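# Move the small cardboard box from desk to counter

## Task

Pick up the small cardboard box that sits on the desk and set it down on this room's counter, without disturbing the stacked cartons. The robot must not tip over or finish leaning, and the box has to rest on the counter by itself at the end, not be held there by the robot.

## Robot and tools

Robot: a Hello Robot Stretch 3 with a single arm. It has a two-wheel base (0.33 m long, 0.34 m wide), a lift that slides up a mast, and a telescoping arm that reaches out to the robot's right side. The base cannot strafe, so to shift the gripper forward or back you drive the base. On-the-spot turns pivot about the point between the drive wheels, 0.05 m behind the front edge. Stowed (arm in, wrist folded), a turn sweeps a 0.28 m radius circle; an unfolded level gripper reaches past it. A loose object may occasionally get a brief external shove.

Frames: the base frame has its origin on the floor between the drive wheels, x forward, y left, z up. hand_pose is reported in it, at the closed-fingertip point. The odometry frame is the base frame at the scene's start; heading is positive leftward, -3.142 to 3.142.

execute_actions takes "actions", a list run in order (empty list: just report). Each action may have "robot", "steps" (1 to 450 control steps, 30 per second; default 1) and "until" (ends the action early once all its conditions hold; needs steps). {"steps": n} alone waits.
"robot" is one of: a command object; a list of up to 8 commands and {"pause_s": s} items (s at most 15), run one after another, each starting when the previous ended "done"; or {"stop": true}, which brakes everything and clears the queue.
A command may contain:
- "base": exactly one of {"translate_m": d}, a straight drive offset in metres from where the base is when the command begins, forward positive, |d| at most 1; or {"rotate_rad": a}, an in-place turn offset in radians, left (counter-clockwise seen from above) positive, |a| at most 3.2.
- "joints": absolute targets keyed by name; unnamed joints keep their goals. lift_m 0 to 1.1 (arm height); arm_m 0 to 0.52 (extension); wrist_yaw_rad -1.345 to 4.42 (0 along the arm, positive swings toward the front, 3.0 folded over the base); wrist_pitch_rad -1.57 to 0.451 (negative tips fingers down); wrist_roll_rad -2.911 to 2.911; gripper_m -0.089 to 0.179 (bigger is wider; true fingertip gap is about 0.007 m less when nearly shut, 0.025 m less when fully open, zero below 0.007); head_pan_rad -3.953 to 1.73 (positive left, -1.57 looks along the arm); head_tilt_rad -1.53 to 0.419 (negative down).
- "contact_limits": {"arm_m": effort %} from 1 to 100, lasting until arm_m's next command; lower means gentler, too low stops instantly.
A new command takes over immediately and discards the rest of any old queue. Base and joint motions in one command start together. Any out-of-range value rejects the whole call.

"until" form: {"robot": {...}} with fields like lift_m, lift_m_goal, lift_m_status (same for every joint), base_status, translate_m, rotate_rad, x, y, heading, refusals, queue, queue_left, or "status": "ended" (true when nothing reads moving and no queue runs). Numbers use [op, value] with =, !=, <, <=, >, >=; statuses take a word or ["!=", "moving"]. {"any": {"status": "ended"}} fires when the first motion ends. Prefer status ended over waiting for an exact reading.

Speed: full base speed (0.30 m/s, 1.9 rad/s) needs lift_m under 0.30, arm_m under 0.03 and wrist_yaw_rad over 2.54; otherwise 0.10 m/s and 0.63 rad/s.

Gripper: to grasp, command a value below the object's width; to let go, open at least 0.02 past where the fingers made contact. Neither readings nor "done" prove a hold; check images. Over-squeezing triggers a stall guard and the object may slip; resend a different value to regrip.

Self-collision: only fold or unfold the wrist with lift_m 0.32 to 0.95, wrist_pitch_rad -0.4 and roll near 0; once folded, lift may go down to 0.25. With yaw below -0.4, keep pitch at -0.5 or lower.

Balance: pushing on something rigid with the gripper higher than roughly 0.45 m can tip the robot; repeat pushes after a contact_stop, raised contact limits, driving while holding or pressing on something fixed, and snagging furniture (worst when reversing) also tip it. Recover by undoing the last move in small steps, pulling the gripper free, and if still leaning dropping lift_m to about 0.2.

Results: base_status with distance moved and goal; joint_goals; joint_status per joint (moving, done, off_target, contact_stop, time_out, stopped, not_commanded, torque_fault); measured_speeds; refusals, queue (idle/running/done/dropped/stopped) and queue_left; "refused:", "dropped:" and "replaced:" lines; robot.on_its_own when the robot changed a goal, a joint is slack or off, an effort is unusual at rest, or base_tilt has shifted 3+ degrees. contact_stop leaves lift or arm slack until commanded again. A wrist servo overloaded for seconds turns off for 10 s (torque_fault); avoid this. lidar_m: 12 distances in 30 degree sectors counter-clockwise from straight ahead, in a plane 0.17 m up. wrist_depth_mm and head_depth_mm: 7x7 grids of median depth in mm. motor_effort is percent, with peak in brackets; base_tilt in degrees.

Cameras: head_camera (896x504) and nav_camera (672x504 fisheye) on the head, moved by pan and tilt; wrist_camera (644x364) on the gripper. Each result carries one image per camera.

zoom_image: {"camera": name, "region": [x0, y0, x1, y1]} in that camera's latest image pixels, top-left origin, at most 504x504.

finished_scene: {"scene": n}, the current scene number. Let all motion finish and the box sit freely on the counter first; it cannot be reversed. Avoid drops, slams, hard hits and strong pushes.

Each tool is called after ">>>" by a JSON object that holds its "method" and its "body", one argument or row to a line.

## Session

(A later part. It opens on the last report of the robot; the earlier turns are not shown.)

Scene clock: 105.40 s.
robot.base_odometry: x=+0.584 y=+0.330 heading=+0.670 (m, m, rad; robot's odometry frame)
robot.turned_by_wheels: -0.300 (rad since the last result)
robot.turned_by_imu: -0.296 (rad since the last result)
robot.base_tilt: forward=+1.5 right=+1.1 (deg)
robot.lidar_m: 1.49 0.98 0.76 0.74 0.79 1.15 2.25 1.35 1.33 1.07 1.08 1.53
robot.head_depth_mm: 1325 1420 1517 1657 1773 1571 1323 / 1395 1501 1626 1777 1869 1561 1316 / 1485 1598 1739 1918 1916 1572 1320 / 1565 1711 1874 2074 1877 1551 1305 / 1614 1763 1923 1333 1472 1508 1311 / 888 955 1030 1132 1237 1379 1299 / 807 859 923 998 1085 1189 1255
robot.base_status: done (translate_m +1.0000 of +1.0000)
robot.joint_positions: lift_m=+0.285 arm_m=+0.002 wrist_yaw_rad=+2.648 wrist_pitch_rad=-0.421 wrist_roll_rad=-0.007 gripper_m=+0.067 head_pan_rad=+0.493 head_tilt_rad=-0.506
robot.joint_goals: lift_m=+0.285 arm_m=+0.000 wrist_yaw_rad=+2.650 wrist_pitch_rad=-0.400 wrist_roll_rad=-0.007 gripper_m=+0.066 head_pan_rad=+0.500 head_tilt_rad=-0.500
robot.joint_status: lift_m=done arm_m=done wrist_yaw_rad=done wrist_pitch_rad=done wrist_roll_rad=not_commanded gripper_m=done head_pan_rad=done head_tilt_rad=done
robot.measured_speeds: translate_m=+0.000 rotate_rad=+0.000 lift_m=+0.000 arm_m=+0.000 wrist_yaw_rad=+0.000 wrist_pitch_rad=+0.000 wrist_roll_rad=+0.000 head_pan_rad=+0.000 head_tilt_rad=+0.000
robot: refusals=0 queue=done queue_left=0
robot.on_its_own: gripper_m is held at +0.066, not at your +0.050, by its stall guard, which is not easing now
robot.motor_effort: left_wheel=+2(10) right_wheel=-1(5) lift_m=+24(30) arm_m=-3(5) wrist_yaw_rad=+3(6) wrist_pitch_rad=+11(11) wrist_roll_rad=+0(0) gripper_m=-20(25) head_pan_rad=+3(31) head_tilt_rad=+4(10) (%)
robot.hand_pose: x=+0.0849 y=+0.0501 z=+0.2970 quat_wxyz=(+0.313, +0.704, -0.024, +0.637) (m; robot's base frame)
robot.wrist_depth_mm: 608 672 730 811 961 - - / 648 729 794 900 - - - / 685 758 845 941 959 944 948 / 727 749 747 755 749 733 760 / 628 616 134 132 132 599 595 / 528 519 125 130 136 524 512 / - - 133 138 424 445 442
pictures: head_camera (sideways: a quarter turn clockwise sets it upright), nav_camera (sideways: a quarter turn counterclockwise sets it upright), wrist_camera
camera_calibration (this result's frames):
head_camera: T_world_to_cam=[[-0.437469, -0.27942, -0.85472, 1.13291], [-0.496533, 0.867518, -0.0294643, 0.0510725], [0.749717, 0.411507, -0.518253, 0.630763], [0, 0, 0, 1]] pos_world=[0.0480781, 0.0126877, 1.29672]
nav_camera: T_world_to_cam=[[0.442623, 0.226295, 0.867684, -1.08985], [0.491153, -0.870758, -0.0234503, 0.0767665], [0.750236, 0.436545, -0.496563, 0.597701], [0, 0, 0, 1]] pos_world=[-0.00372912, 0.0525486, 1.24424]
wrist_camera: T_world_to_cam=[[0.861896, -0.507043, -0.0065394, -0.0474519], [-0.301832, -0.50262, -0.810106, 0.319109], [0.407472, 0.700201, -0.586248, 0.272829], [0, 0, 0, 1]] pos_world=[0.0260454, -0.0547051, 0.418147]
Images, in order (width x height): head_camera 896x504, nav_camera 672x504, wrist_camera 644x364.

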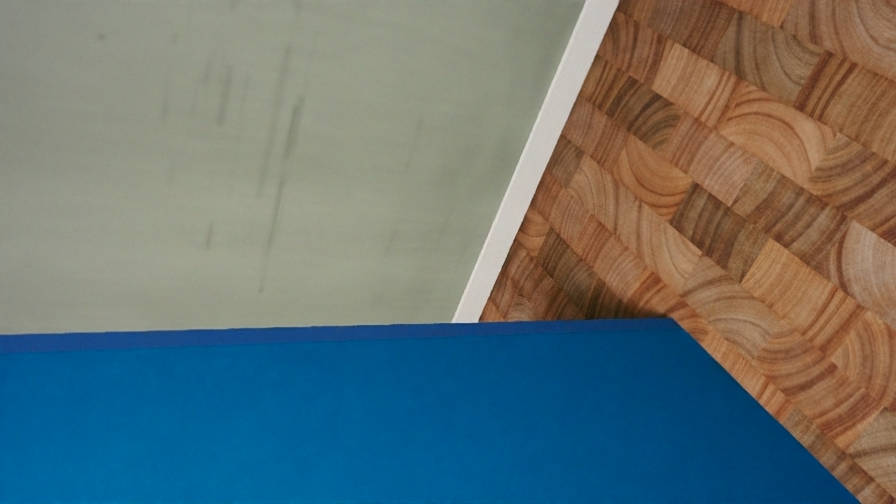

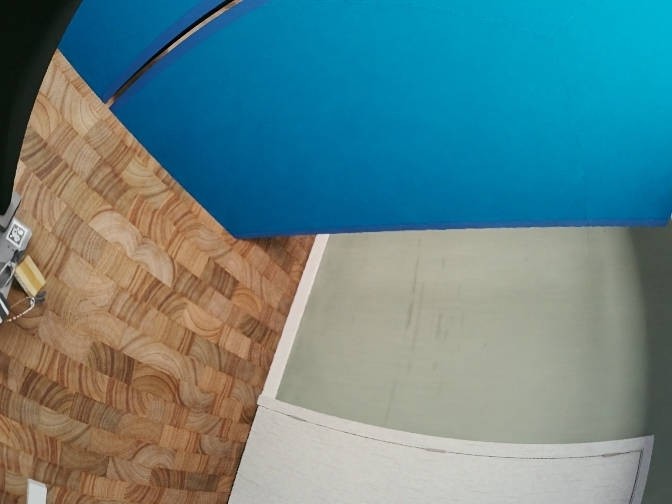

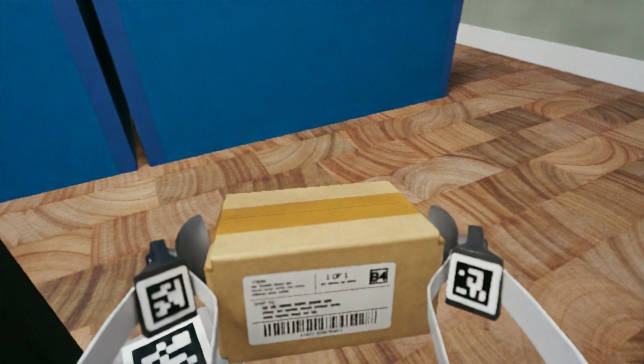

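>>> {"method": "execute_actions", "body": {
  "actions": [
    {"robot":[{"base":{"translate_m":0.6},"joints":{"head_pan_rad":0.0,"head_tilt_rad":-0.8}},{"base":{"translate_m":0.57}},{"base":{"rotate_rad":1.53}}],"steps":450,"until":{"robot":{"status":"ended"}}}
  ]
}}

Scene clock: 122.03 s.
robot.base_odometry: x=+1.501 y=+1.056 heading=+2.200 (m, m, rad; robot's odometry frame)
robot.turned_by_wheels: +1.530 (rad since the last result)
robot.turned_by_imu: +1.509 (rad since the last result)
robot.base_tilt: forward=+1.4 right=+1.1 (deg)
robot.lidar_m: 0.92 0.71 0.95 2.93 2.13 1.36 1.23 0.46 0.33 0.33 0.37 0.52
robot.head_depth_mm: 1621 1518 1423 1352 1293 1215 1128 / 2763 2387 2013 1730 1488 1305 1164 / 2922 2531 2069 1717 1490 1297 1156 / 2931 2552 2057 1719 1475 1293 1160 / 2926 2566 2040 1683 1480 1307 1154 / 935 981 1030 1084 1243 1294 1150 / 691 714 792 936 1178 1296 1158
robot.base_status: done (rotate_rad +1.5299 of +1.5300)
robot.joint_positions: lift_m=+0.285 arm_m=+0.002 wrist_yaw_rad=+2.648 wrist_pitch_rad=-0.421 wrist_roll_rad=-0.007 gripper_m=+0.067 head_pan_rad=+0.007 head_tilt_rad=-0.791
robot.joint_goals: lift_m=+0.285 arm_m=+0.000 wrist_yaw_rad=+2.650 wrist_pitch_rad=-0.400 wrist_roll_rad=-0.007 gripper_m=+0.066 head_pan_rad=+0.000 head_tilt_rad=-0.800
robot.joint_status: lift_m=done arm_m=done wrist_yaw_rad=done wrist_pitch_rad=done wrist_roll_rad=not_commanded gripper_m=done head_pan_rad=done head_tilt_rad=done
robot.measured_speeds: translate_m=+0.000 rotate_rad=+0.000 lift_m=+0.000 arm_m=+0.000 wrist_yaw_rad=+0.000 wrist_pitch_rad=+0.000 wrist_roll_rad=+0.000 head_pan_rad=+0.000 head_tilt_rad=+0.000
robot: refusals=0 queue=done queue_left=0
robot.on_its_own: gripper_m is held at +0.066, not at your +0.050, by its stall guard, which is not easing now
robot.motor_effort: left_wheel=-3(9) right_wheel=+3(11) lift_m=+24(24) arm_m=-3(3) wrist_yaw_rad=+3(3) wrist_pitch_rad=+11(11) wrist_roll_rad=+0(0) gripper_m=-19(19) head_pan_rad=-3(27) head_tilt_rad=-5(33) (%)
robot.hand_pose: x=+0.0849 y=+0.0501 z=+0.2970 quat_wxyz=(+0.313, +0.704, -0.024, +0.637) (m; robot's base frame)
robot.wrist_depth_mm: - - - - 815 628 590 / - - - - 869 646 684 / 988 987 975 951 850 712 818 / 787 756 750 753 745 715 727 / 613 623 135 132 131 609 599 / 529 521 124 130 136 530 505 / - - 133 138 422 447 445
pictures: head_camera (sideways: a quarter turn clockwise sets it upright), nav_camera (sideways: a quarter turn counterclockwise sets it upright), wrist_camera
camera_calibration (this result's frames):
head_camera: T_world_to_cam=[[-0.736597, -0.0441389, -0.674891, 0.900332], [-0.0408567, 0.99895, -0.0207406, 0.0369263], [0.675097, 0.0122963, -0.737626, 0.916584], [0, 0, 0, 1]] pos_world=[0.0459068, -0.00841847, 1.28449]
nav_camera: T_world_to_cam=[[0.720803, -0.00520787, 0.69312, -0.863991], [0.019974, -0.9994, -0.0282809, 0.0859199], [0.692852, 0.0342293, -0.720267, 0.889062], [0, 0, 0, 1]] pos_world=[0.00506268, 0.0509368, 1.24164]
wrist_camera: T_world_to_cam=[[0.861931, -0.506983, -0.00653586, -0.0474518], [-0.301794, -0.502642, -0.810106, 0.319096], [0.407424, 0.700228, -0.586247, 0.272842], [0, 0, 0, 1]] pos_world=[0.0260389, -0.0547177, 0.418145]
Images, in order (width x height): head_camera 896x504, nav_camera 672x504, wrist_camera 644x364.

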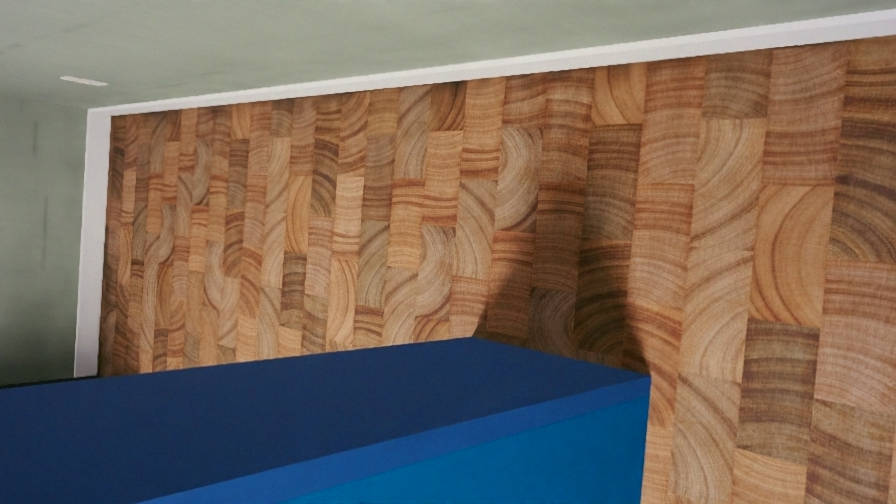

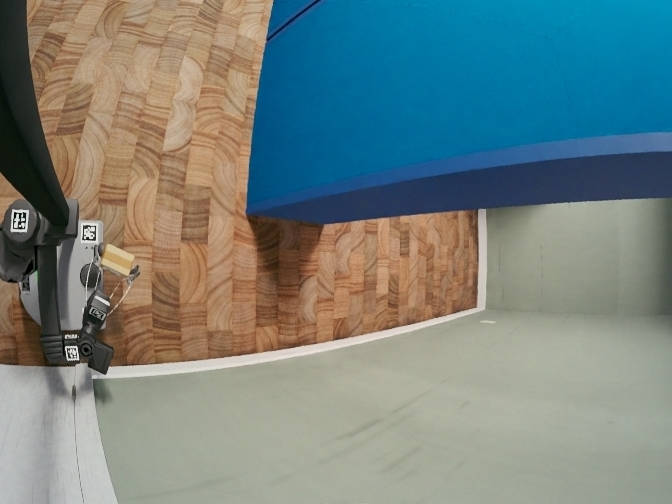

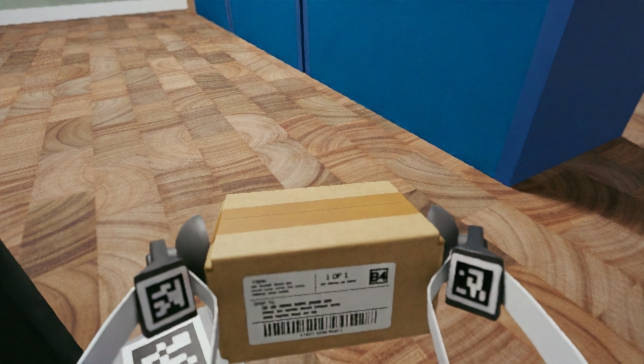

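>>> {"method": "execute_actions", "body": {
  "actions": [
    {"robot":[{"base":{"rotate_rad":-0.06},"joints":{"head_pan_rad":1.2,"head_tilt_rad":-0.4}},{"base":{"translate_m":0.8}},{"base":{"translate_m":0.75}}],"steps":450,"until":{"robot":{"status":"ended"}}}
  ]
}}

Scene clock: 140.37 s.
robot.base_odometry: x=+0.666 y=+2.362 heading=+2.140 (m, m, rad; robot's odometry frame)
robot.turned_by_wheels: -0.060 (rad since the last result)
robot.turned_by_imu: -0.054 (rad since the last result)
robot.base_tilt: forward=+1.4 right=+1.1 (deg)
robot.lidar_m: 1.19 1.35 1.50 1.90 0.87 0.53 1.36 0.47 0.34 0.32 0.34 0.45
robot.head_depth_mm: 2397 2435 1694 1709 1762 1730 1425 / 2761 2768 1947 1986 2056 1700 1399 / 3242 3290 2323 2520 2152 1712 1412 / 3178 3401 3583 2856 2161 1694 1401 / 3056 3313 3568 2913 2127 1693 1386 / 2970 3193 3400 2869 2138 1679 1393 / 2869 3114 3296 2852 2114 1676 1378
robot.base_status: done (translate_m +0.7500 of +0.7500)
robot.joint_positions: lift_m=+0.285 arm_m=+0.002 wrist_yaw_rad=+2.648 wrist_pitch_rad=-0.421 wrist_roll_rad=-0.007 gripper_m=+0.067 head_pan_rad=+1.193 head_tilt_rad=-0.408
robot.joint_goals: lift_m=+0.285 arm_m=+0.000 wrist_yaw_rad=+2.650 wrist_pitch_rad=-0.400 wrist_roll_rad=-0.007 gripper_m=+0.066 head_pan_rad=+1.200 head_tilt_rad=-0.400
robot.joint_status: lift_m=done arm_m=done wrist_yaw_rad=done wrist_pitch_rad=done wrist_roll_rad=not_commanded gripper_m=done head_pan_rad=done head_tilt_rad=done
robot.measured_speeds: translate_m=+0.000 rotate_rad=+0.000 lift_m=+0.000 arm_m=+0.000 wrist_yaw_rad=+0.000 wrist_pitch_rad=+0.000 wrist_roll_rad=+0.000 head_pan_rad=+0.000 head_tilt_rad=+0.000
robot: refusals=0 queue=done queue_left=0
robot.on_its_own: gripper_m is held at +0.066, not at your +0.050, by its stall guard, which is not easing now
robot.motor_effort: left_wheel=+2(10) right_wheel=-1(4) lift_m=+24(24) arm_m=-3(3) wrist_yaw_rad=+3(3) wrist_pitch_rad=+11(11) wrist_roll_rad=+0(0) gripper_m=-20(20) head_pan_rad=+2(31) head_tilt_rad=+5(31) (%)
robot.hand_pose: x=+0.0849 y=+0.0501 z=+0.2970 quat_wxyz=(+0.313, +0.704, -0.024, +0.637) (m; robot's base frame)
robot.wrist_depth_mm: - - - - - - - / - - - - - - - / 977 973 980 975 959 954 921 / 768 770 746 746 736 745 737 / 631 615 134 132 132 614 599 / 528 525 124 130 136 526 512 / - - 133 139 425 442 442
pictures: head_camera (sideways: a quarter turn clockwise sets it upright), nav_camera (sideways: a quarter turn counterclockwise sets it upright), wrist_camera
camera_calibration (this result's frames):
head_camera: T_world_to_cam=[[-0.122765, -0.415365, -0.901333, 1.19179], [-0.937531, 0.34643, -0.0319518, 0.057005], [0.32552, 0.841105, -0.431947, 0.521051], [0, 0, 0, 1]] pos_world=[0.0301408, 0.0370202, 1.30108]
nav_camera: T_world_to_cam=[[0.160499, 0.376965, 0.912216, -1.14622], [0.937428, -0.347526, -0.0213228, 0.0712773], [0.308981, 0.858558, -0.409155, 0.486656], [0, 0, 0, 1]] pos_world=[-0.033218, 0.0390318, 1.24623]
wrist_camera: T_world_to_cam=[[0.86195, -0.506951, -0.00653597, -0.0474425], [-0.301776, -0.502653, -0.810106, 0.319099], [0.407399, 0.700243, -0.586248, 0.272838], [0, 0, 0, 1]] pos_world=[0.0260355, -0.0547078, 0.418144]
Images, in order (width x height): head_camera 896x504, nav_camera 672x504, wrist_camera 644x364.

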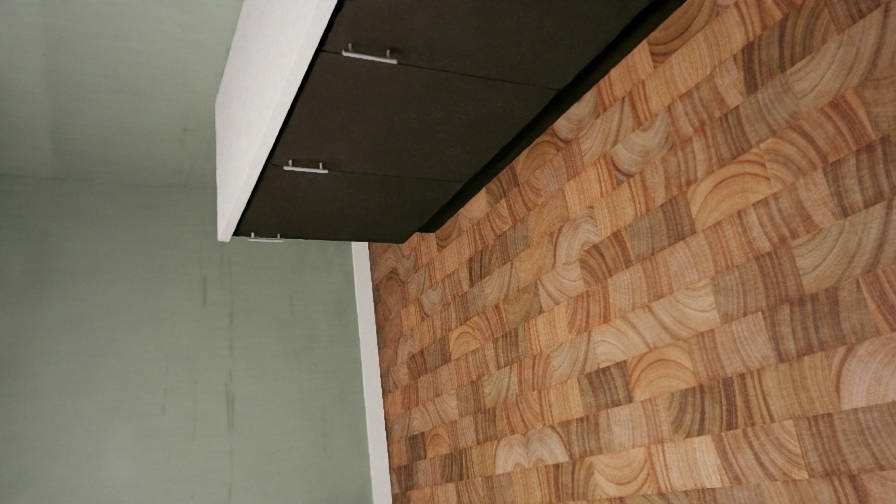

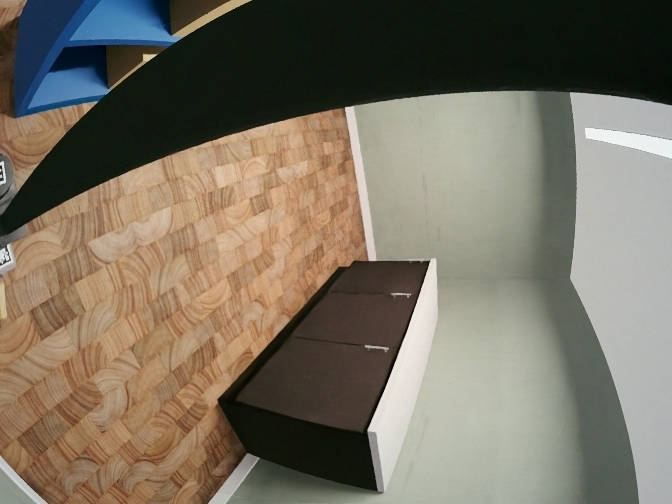

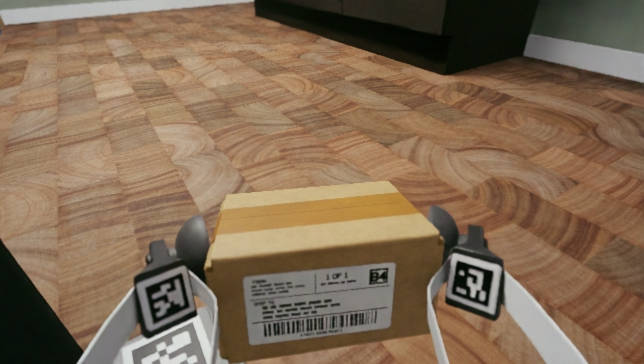

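>>> {"method": "execute_actions", "body": {
  "actions": [
    {"robot":[{"base":{"rotate_rad":1.18},"joints":{"head_pan_rad":-1.5,"head_tilt_rad":-0.5}},{"base":{"translate_m":0.9}},{"base":{"translate_m":0.35},"joints":{"lift_m":0.93}},{"base":{"rotate_rad":0.42},"joints":{"wrist_yaw_rad":0.0}},{"joints":{"wrist_pitch_rad":-0.2}}],"steps":450,"until":{"robot":{"status":"ended"}}},
    {"steps":300,"until":{"robot":{"status":"ended"}}}
  ]
}}

Scene clock: 165.33 s.
robot.base_odometry: x=-0.564 y=+2.141 heading=-2.544 (m, m, rad; robot's odometry frame)
robot.turned_by_wheels: +1.600 (rad since the last result)
robot.turned_by_imu: +1.577 (rad since the last result)
robot.base_tilt: forward=+1.4 right=+1.1 (deg)
robot.lidar_m: 2.29 1.35 1.02 0.94 0.99 1.52 1.47 1.53 0.60 0.58 0.61 0.84
robot.head_depth_mm: 965 1044 1100 770 653 748 - / 978 1060 1094 761 449 - - / 989 1073 1088 755 445 - - / 998 1087 1080 751 650 793 930 / 1005 1098 1068 748 717 815 951 / 1025 1115 1058 742 728 834 968 / 1034 1126 1046 736 742 848 993
robot.base_status: done (rotate_rad +0.4199 of +0.4200)
robot.joint_positions: lift_m=+0.930 arm_m=+0.002 wrist_yaw_rad=+0.003 wrist_pitch_rad=-0.228 wrist_roll_rad=-0.007 gripper_m=+0.067 head_pan_rad=-1.493 head_tilt_rad=-0.494
robot.joint_goals: lift_m=+0.930 arm_m=+0.000 wrist_yaw_rad=+0.000 wrist_pitch_rad=-0.200 wrist_roll_rad=-0.007 gripper_m=+0.066 head_pan_rad=-1.500 head_tilt_rad=-0.500
robot.joint_status: lift_m=done arm_m=done wrist_yaw_rad=done wrist_pitch_rad=done wrist_roll_rad=not_commanded gripper_m=done head_pan_rad=done head_tilt_rad=done
robot.measured_speeds: translate_m=+0.000 rotate_rad=+0.000 lift_m=+0.000 arm_m=+0.000 wrist_yaw_rad=+0.000 wrist_pitch_rad=+0.000 wrist_roll_rad=+0.000 head_pan_rad=+0.000 head_tilt_rad=+0.000
robot: refusals=0 queue=done queue_left=0
robot.on_its_own: gripper_m is held at +0.066, not at your +0.050, by its stall guard, which is not easing now
robot.motor_effort: left_wheel=-3(10) right_wheel=+3(10) lift_m=+30(31) arm_m=-4(4) wrist_yaw_rad=-3(6) wrist_pitch_rad=+14(15) wrist_roll_rad=+0(0) gripper_m=-20(19) head_pan_rad=-3(34) head_tilt_rad=-3(14) (%)
robot.hand_pose: x=-0.0207 y=-0.3912 z=+0.9871 quat_wxyz=(+0.705, +0.082, -0.700, -0.079) (m; robot's base frame)
robot.wrist_depth_mm: 813 836 850 851 880 869 879 / 894 884 888 900 924 913 911 / 741 716 706 676 669 949 998 / 461 451 452 439 430 423 - / 356 360 134 132 132 375 - / 404 402 124 130 136 424 - / 435 451 134 139 456 469 -
pictures: head_camera (sideways: a quarter turn clockwise sets it upright), nav_camera (sideways: a quarter turn counterclockwise sets it upright), wrist_camera
camera_calibration (this result's frames):
head_camera: T_world_to_cam=[[-0.07839, 0.502683, -0.860909, 1.13879], [0.99413, 0.104015, -0.0297862, 0.042399], [0.0745746, -0.85819, -0.507886, 0.621392], [0, 0, 0, 1]] pos_world=[0.000779676, -0.0435882, 1.29725]
nav_camera: T_world_to_cam=[[0.0276886, -0.485813, 0.873624, -1.09506], [-0.994874, -0.0984226, -0.0232003, 0.0855062], [0.0972554, -0.868504, -0.486048, 0.588003], [0, 0, 0, 1]] pos_world=[0.0582022, -0.0128977, 1.24445]
wrist_camera: T_world_to_cam=[[-0.999382, 0.0323979, -0.0136451, 0.0038869], [0.0259886, 0.419512, -0.907378, 1.08798], [-0.0236729, -0.907172, -0.420094, 0.227634], [0, 0, 0, 1]] pos_world=[-0.0190019, -0.250045, 1.08289]
Images, in order (width x height): head_camera 896x504, nav_camera 672x504, wrist_camera 644x364.

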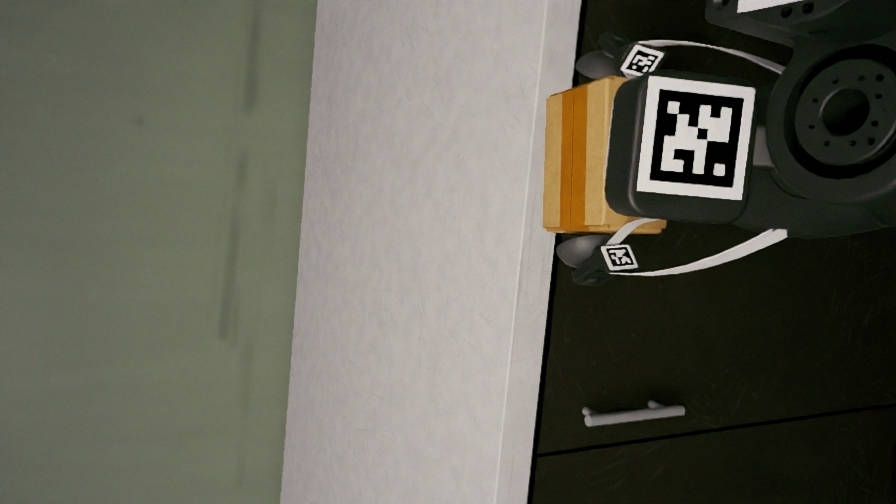

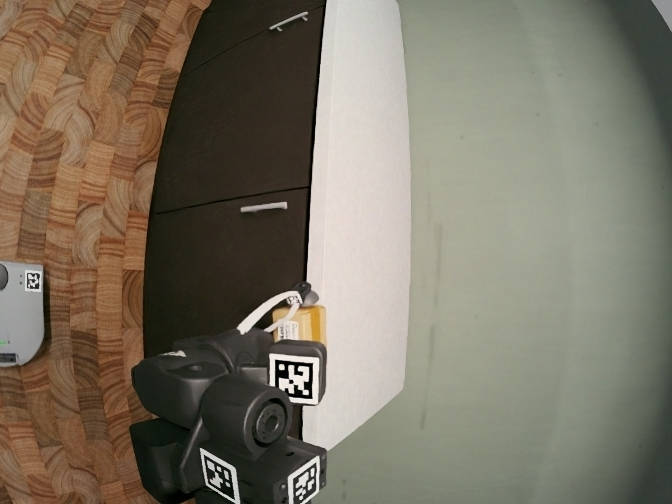

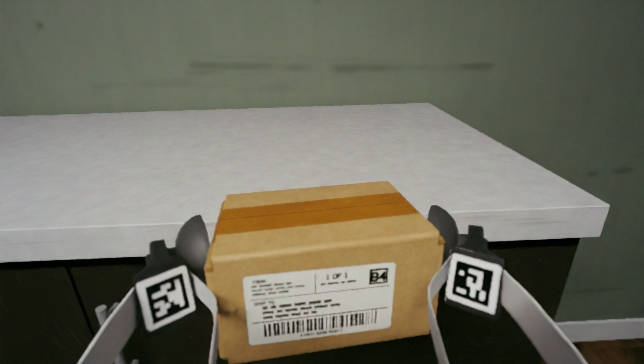

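>>> {"method": "execute_actions", "body": {
  "actions": [
    {"robot":[{"joints":{"arm_m":0.36}},{"joints":{"lift_m":0.885}}],"steps":450,"until":{"robot":{"status":"ended"}}}
  ]
}}

Scene clock: 177.20 s.
robot.base_odometry: x=-0.564 y=+2.141 heading=-2.544 (m, m, rad; robot's odometry frame)
robot.turned_by_wheels: +0.000 (rad since the last result)
robot.turned_by_imu: -0.002 (rad since the last result)
robot.base_tilt: forward=+1.4 right=+1.0 (deg)
robot.lidar_m: 2.29 1.34 1.02 0.93 0.99 1.51 1.47 1.53 0.60 0.58 0.61 0.84
robot.head_depth_mm: 965 1046 1102 - 662 756 870 / 973 1063 1118 - 682 771 889 / 983 1071 1126 730 696 785 908 / 999 1086 1073 753 701 800 927 / 1012 1102 1061 746 716 819 949 / 1023 1111 1050 742 726 834 966 / 1039 1125 1046 739 743 849 989
robot.base_status: done (rotate_rad +0.4199 of +0.4200)
robot.joint_positions: lift_m=+0.885 arm_m=+0.360 wrist_yaw_rad=+0.002 wrist_pitch_rad=-0.227 wrist_roll_rad=-0.007 gripper_m=+0.067 head_pan_rad=-1.493 head_tilt_rad=-0.494
robot.joint_goals: lift_m=+0.885 arm_m=+0.360 wrist_yaw_rad=+0.000 wrist_pitch_rad=-0.200 wrist_roll_rad=-0.007 gripper_m=+0.066 head_pan_rad=-1.500 head_tilt_rad=-0.500
robot.joint_status: lift_m=done arm_m=done wrist_yaw_rad=done wrist_pitch_rad=done wrist_roll_rad=not_commanded gripper_m=done head_pan_rad=done head_tilt_rad=done
robot.measured_speeds: translate_m=+0.000 rotate_rad=+0.000 lift_m=+0.000 arm_m=+0.000 wrist_yaw_rad=+0.000 wrist_pitch_rad=+0.000 wrist_roll_rad=+0.000 head_pan_rad=+0.000 head_tilt_rad=+0.000
robot: refusals=0 queue=done queue_left=0
robot.on_its_own: gripper_m is held at +0.066, not at your +0.050, by its stall guard, which is not easing now
robot.motor_effort: left_wheel=-3(3) right_wheel=+3(3) lift_m=+24(30) arm_m=+4(3) wrist_yaw_rad=-2(2) wrist_pitch_rad=+14(14) wrist_roll_rad=+0(0) gripper_m=-20(20) head_pan_rad=-3(3) head_tilt_rad=-3(4) (%)
robot.hand_pose: x=-0.0211 y=-0.7488 z=+0.9427 quat_wxyz=(+0.705, +0.081, -0.700, -0.079) (m; robot's base frame)
robot.wrist_depth_mm: 505 511 512 522 527 531 534 / 532 546 545 556 559 559 569 / 545 520 514 501 490 483 599 / 341 335 328 324 318 314 310 / 247 247 134 132 131 235 232 / 195 195 124 130 136 194 185 / 161 155 135 138 146 154 154
pictures: head_camera (sideways: a quarter turn clockwise sets it upright), nav_camera (sideways: a quarter turn counterclockwise sets it upright), wrist_camera
camera_calibration (this result's frames):
head_camera: T_world_to_cam=[[-0.0783389, 0.502691, -0.860909, 1.13879], [0.99414, 0.103914, -0.0297862, 0.0423989], [0.0744873, -0.858198, -0.507886, 0.621392], [0, 0, 0, 1]] pos_world=[0.000775244, -0.0435876, 1.29725]
nav_camera: T_world_to_cam=[[0.0276392, -0.485816, 0.873624, -1.09506], [-0.994884, -0.0983215, -0.0232003, 0.0855063], [0.0971671, -0.868513, -0.486048, 0.588003], [0, 0, 0, 1]] pos_world=[0.0582009, -0.0129031, 1.24445]
wrist_camera: T_world_to_cam=[[-0.999333, 0.0338581, -0.0136969, 0.0156485], [0.0266123, 0.418155, -0.907986, 1.19731], [-0.0250153, -0.907745, -0.418777, -0.117108], [0, 0, 0, 1]] pos_world=[-0.0191544, -0.607493, 1.03831]
Images, in order (width x height): head_camera 896x504, nav_camera 672x504, wrist_camera 644x364.

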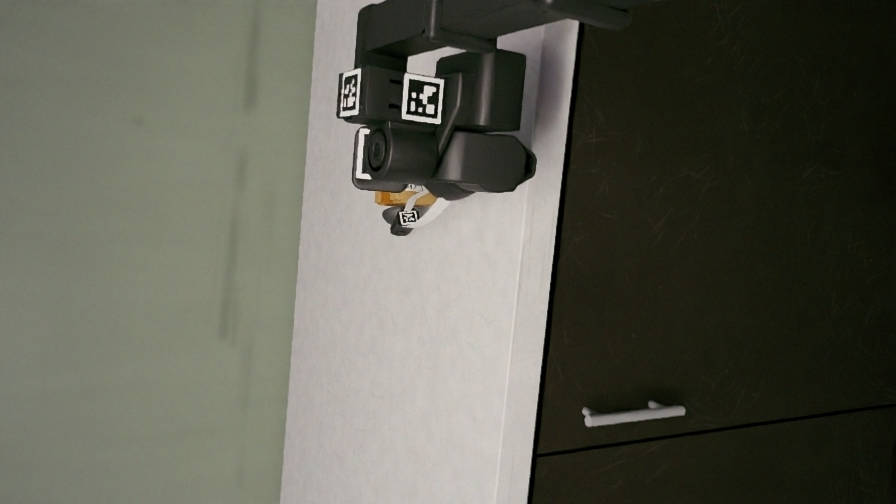

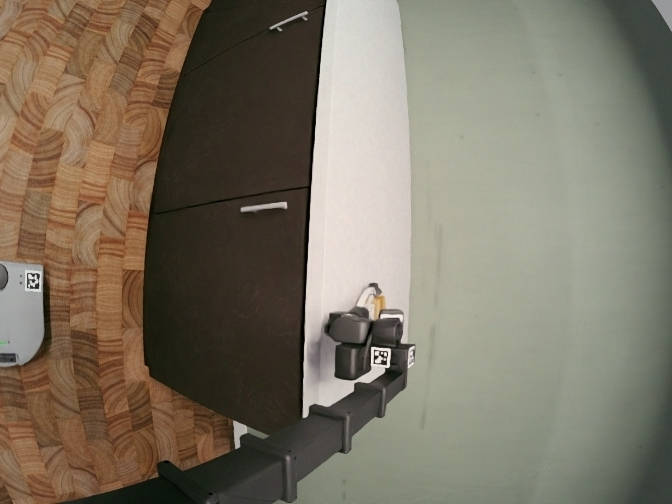

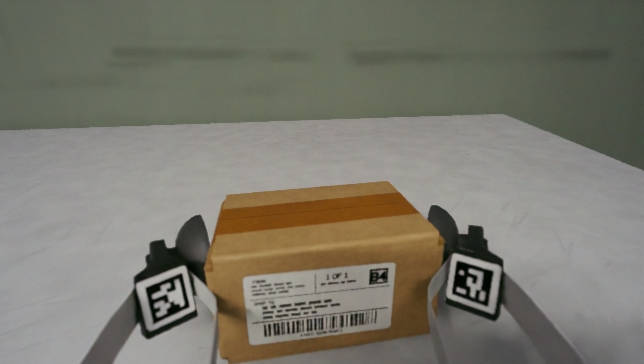

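>>> {"method": "execute_actions", "body": {
  "actions": [
    {"robot":[{"joints":{"lift_m":0.879}},{"joints":{"gripper_m":0.16}},{"joints":{"arm_m":0.22}}],"steps":450,"until":{"robot":{"status":"ended"}}}
  ]
}}

Scene clock: 186.10 s.
robot.base_odometry: x=-0.564 y=+2.141 heading=-2.544 (m, m, rad; robot's odometry frame)
robot.turned_by_wheels: +0.000 (rad since the last result)
robot.turned_by_imu: -0.002 (rad since the last result)
robot.base_tilt: forward=+1.4 right=+1.0 (deg)
robot.lidar_m: 2.30 1.34 1.02 0.93 0.99 1.52 1.47 1.53 0.60 0.58 0.61 0.84
robot.head_depth_mm: 965 1050 1106 838 - 774 869 / 978 1060 1093 799 - 789 886 / 987 1073 1085 750 - 801 908 / 998 1087 1076 786 706 800 924 / 1012 1097 1067 746 718 817 949 / 1023 1115 1055 739 725 835 969 / 1035 1129 1048 738 743 852 994
robot.base_status: done (rotate_rad +0.4199 of +0.4200)
robot.joint_positions: lift_m=+0.879 arm_m=+0.220 wrist_yaw_rad=+0.002 wrist_pitch_rad=-0.220 wrist_roll_rad=-0.007 gripper_m=+0.160 head_pan_rad=-1.493 head_tilt_rad=-0.494
robot.joint_goals: lift_m=+0.879 arm_m=+0.220 wrist_yaw_rad=+0.000 wrist_pitch_rad=-0.200 wrist_roll_rad=-0.007 gripper_m=+0.160 head_pan_rad=-1.500 head_tilt_rad=-0.500
robot.joint_status: lift_m=done arm_m=done wrist_yaw_rad=done wrist_pitch_rad=done wrist_roll_rad=not_commanded gripper_m=done head_pan_rad=done head_tilt_rad=done
robot.measured_speeds: translate_m=+0.000 rotate_rad=+0.000 lift_m=+0.000 arm_m=+0.000 wrist_yaw_rad=+0.000 wrist_pitch_rad=+0.000 wrist_roll_rad=+0.000 head_pan_rad=+0.000 head_tilt_rad=+0.000
robot: refusals=0 queue=done queue_left=0
robot.motor_effort: left_wheel=-4(3) right_wheel=+3(3) lift_m=+23(24) arm_m=-4(2) wrist_yaw_rad=-1(1) wrist_pitch_rad=+10(14) wrist_roll_rad=+0(0) gripper_m=+1(83) head_pan_rad=-3(3) head_tilt_rad=-3(3) (%)
robot.hand_pose: x=-0.0211 y=-0.6102 z=+0.9385 quat_wxyz=(+0.706, +0.079, -0.700, -0.077) (m; robot's base frame)
robot.wrist_depth_mm: 629 631 651 644 658 658 675 / 668 675 663 688 685 699 706 / 547 525 520 297 487 476 748 / 337 329 303 264 315 311 306 / 243 253 237 235 231 240 224 / 200 188 187 185 183 175 183 / - 151 154 154 151 150 150
pictures: head_camera (sideways: a quarter turn clockwise sets it upright), nav_camera (sideways: a quarter turn counterclockwise sets it upright), wrist_camera
camera_calibration (this result's frames):
head_camera: T_world_to_cam=[[-0.0783389, 0.502691, -0.860909, 1.13879], [0.99414, 0.103914, -0.0297862, 0.0423989], [0.0744874, -0.858198, -0.507886, 0.621393], [0, 0, 0, 1]] pos_world=[0.000775249, -0.0435876, 1.29725]
nav_camera: T_world_to_cam=[[0.0276392, -0.485816, 0.873624, -1.09506], [-0.994884, -0.0983216, -0.0232003, 0.0855063], [0.0971672, -0.868513, -0.486048, 0.588004], [0, 0, 0, 1]] pos_world=[0.0582009, -0.012903, 1.24445]
wrist_camera: T_world_to_cam=[[-0.999332, 0.0337691, -0.0139567, 0.0110857], [0.0266292, 0.41152, -0.911012, 1.13432], [-0.0250206, -0.910775, -0.412145, -0.00112116], [0, 0, 0, 1]] pos_world=[-0.0191559, -0.468193, 1.03307]
Images, in order (width x height): head_camera 896x504, nav_camera 672x504, wrist_camera 644x364.

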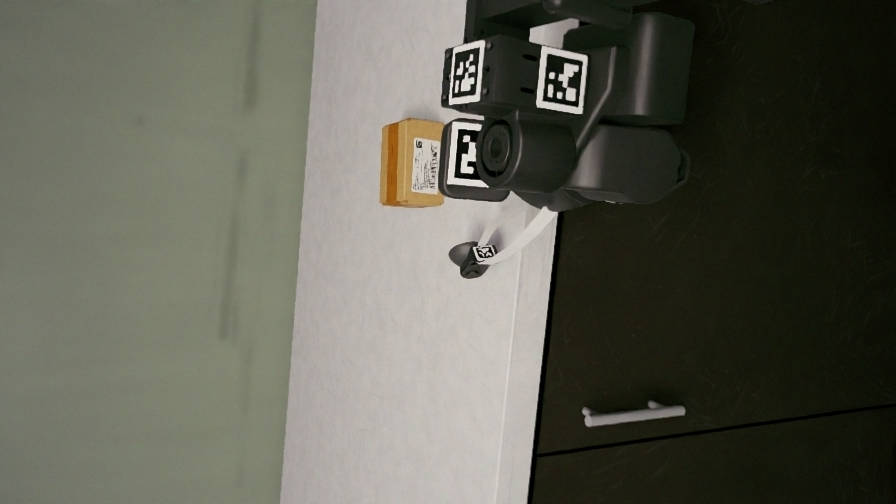

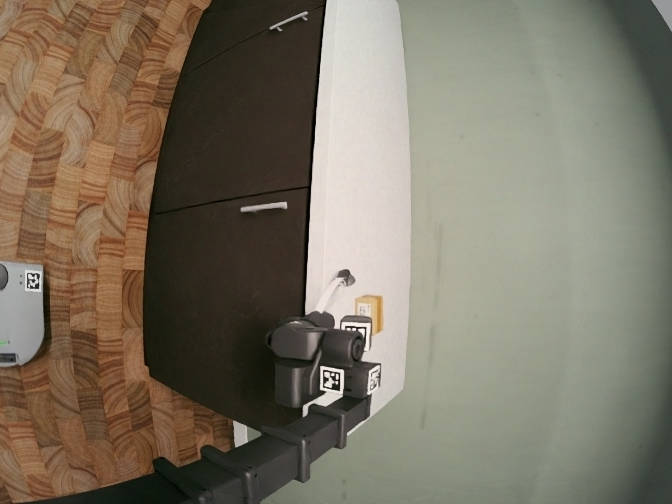

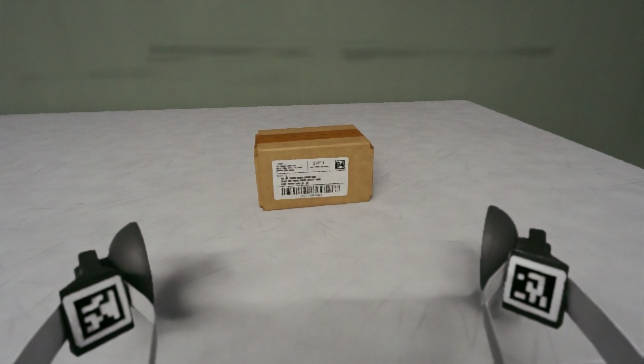

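>>> {"method": "finished_scene", "body": {
  "scene": 1
}}

The scene is finished: the task was done.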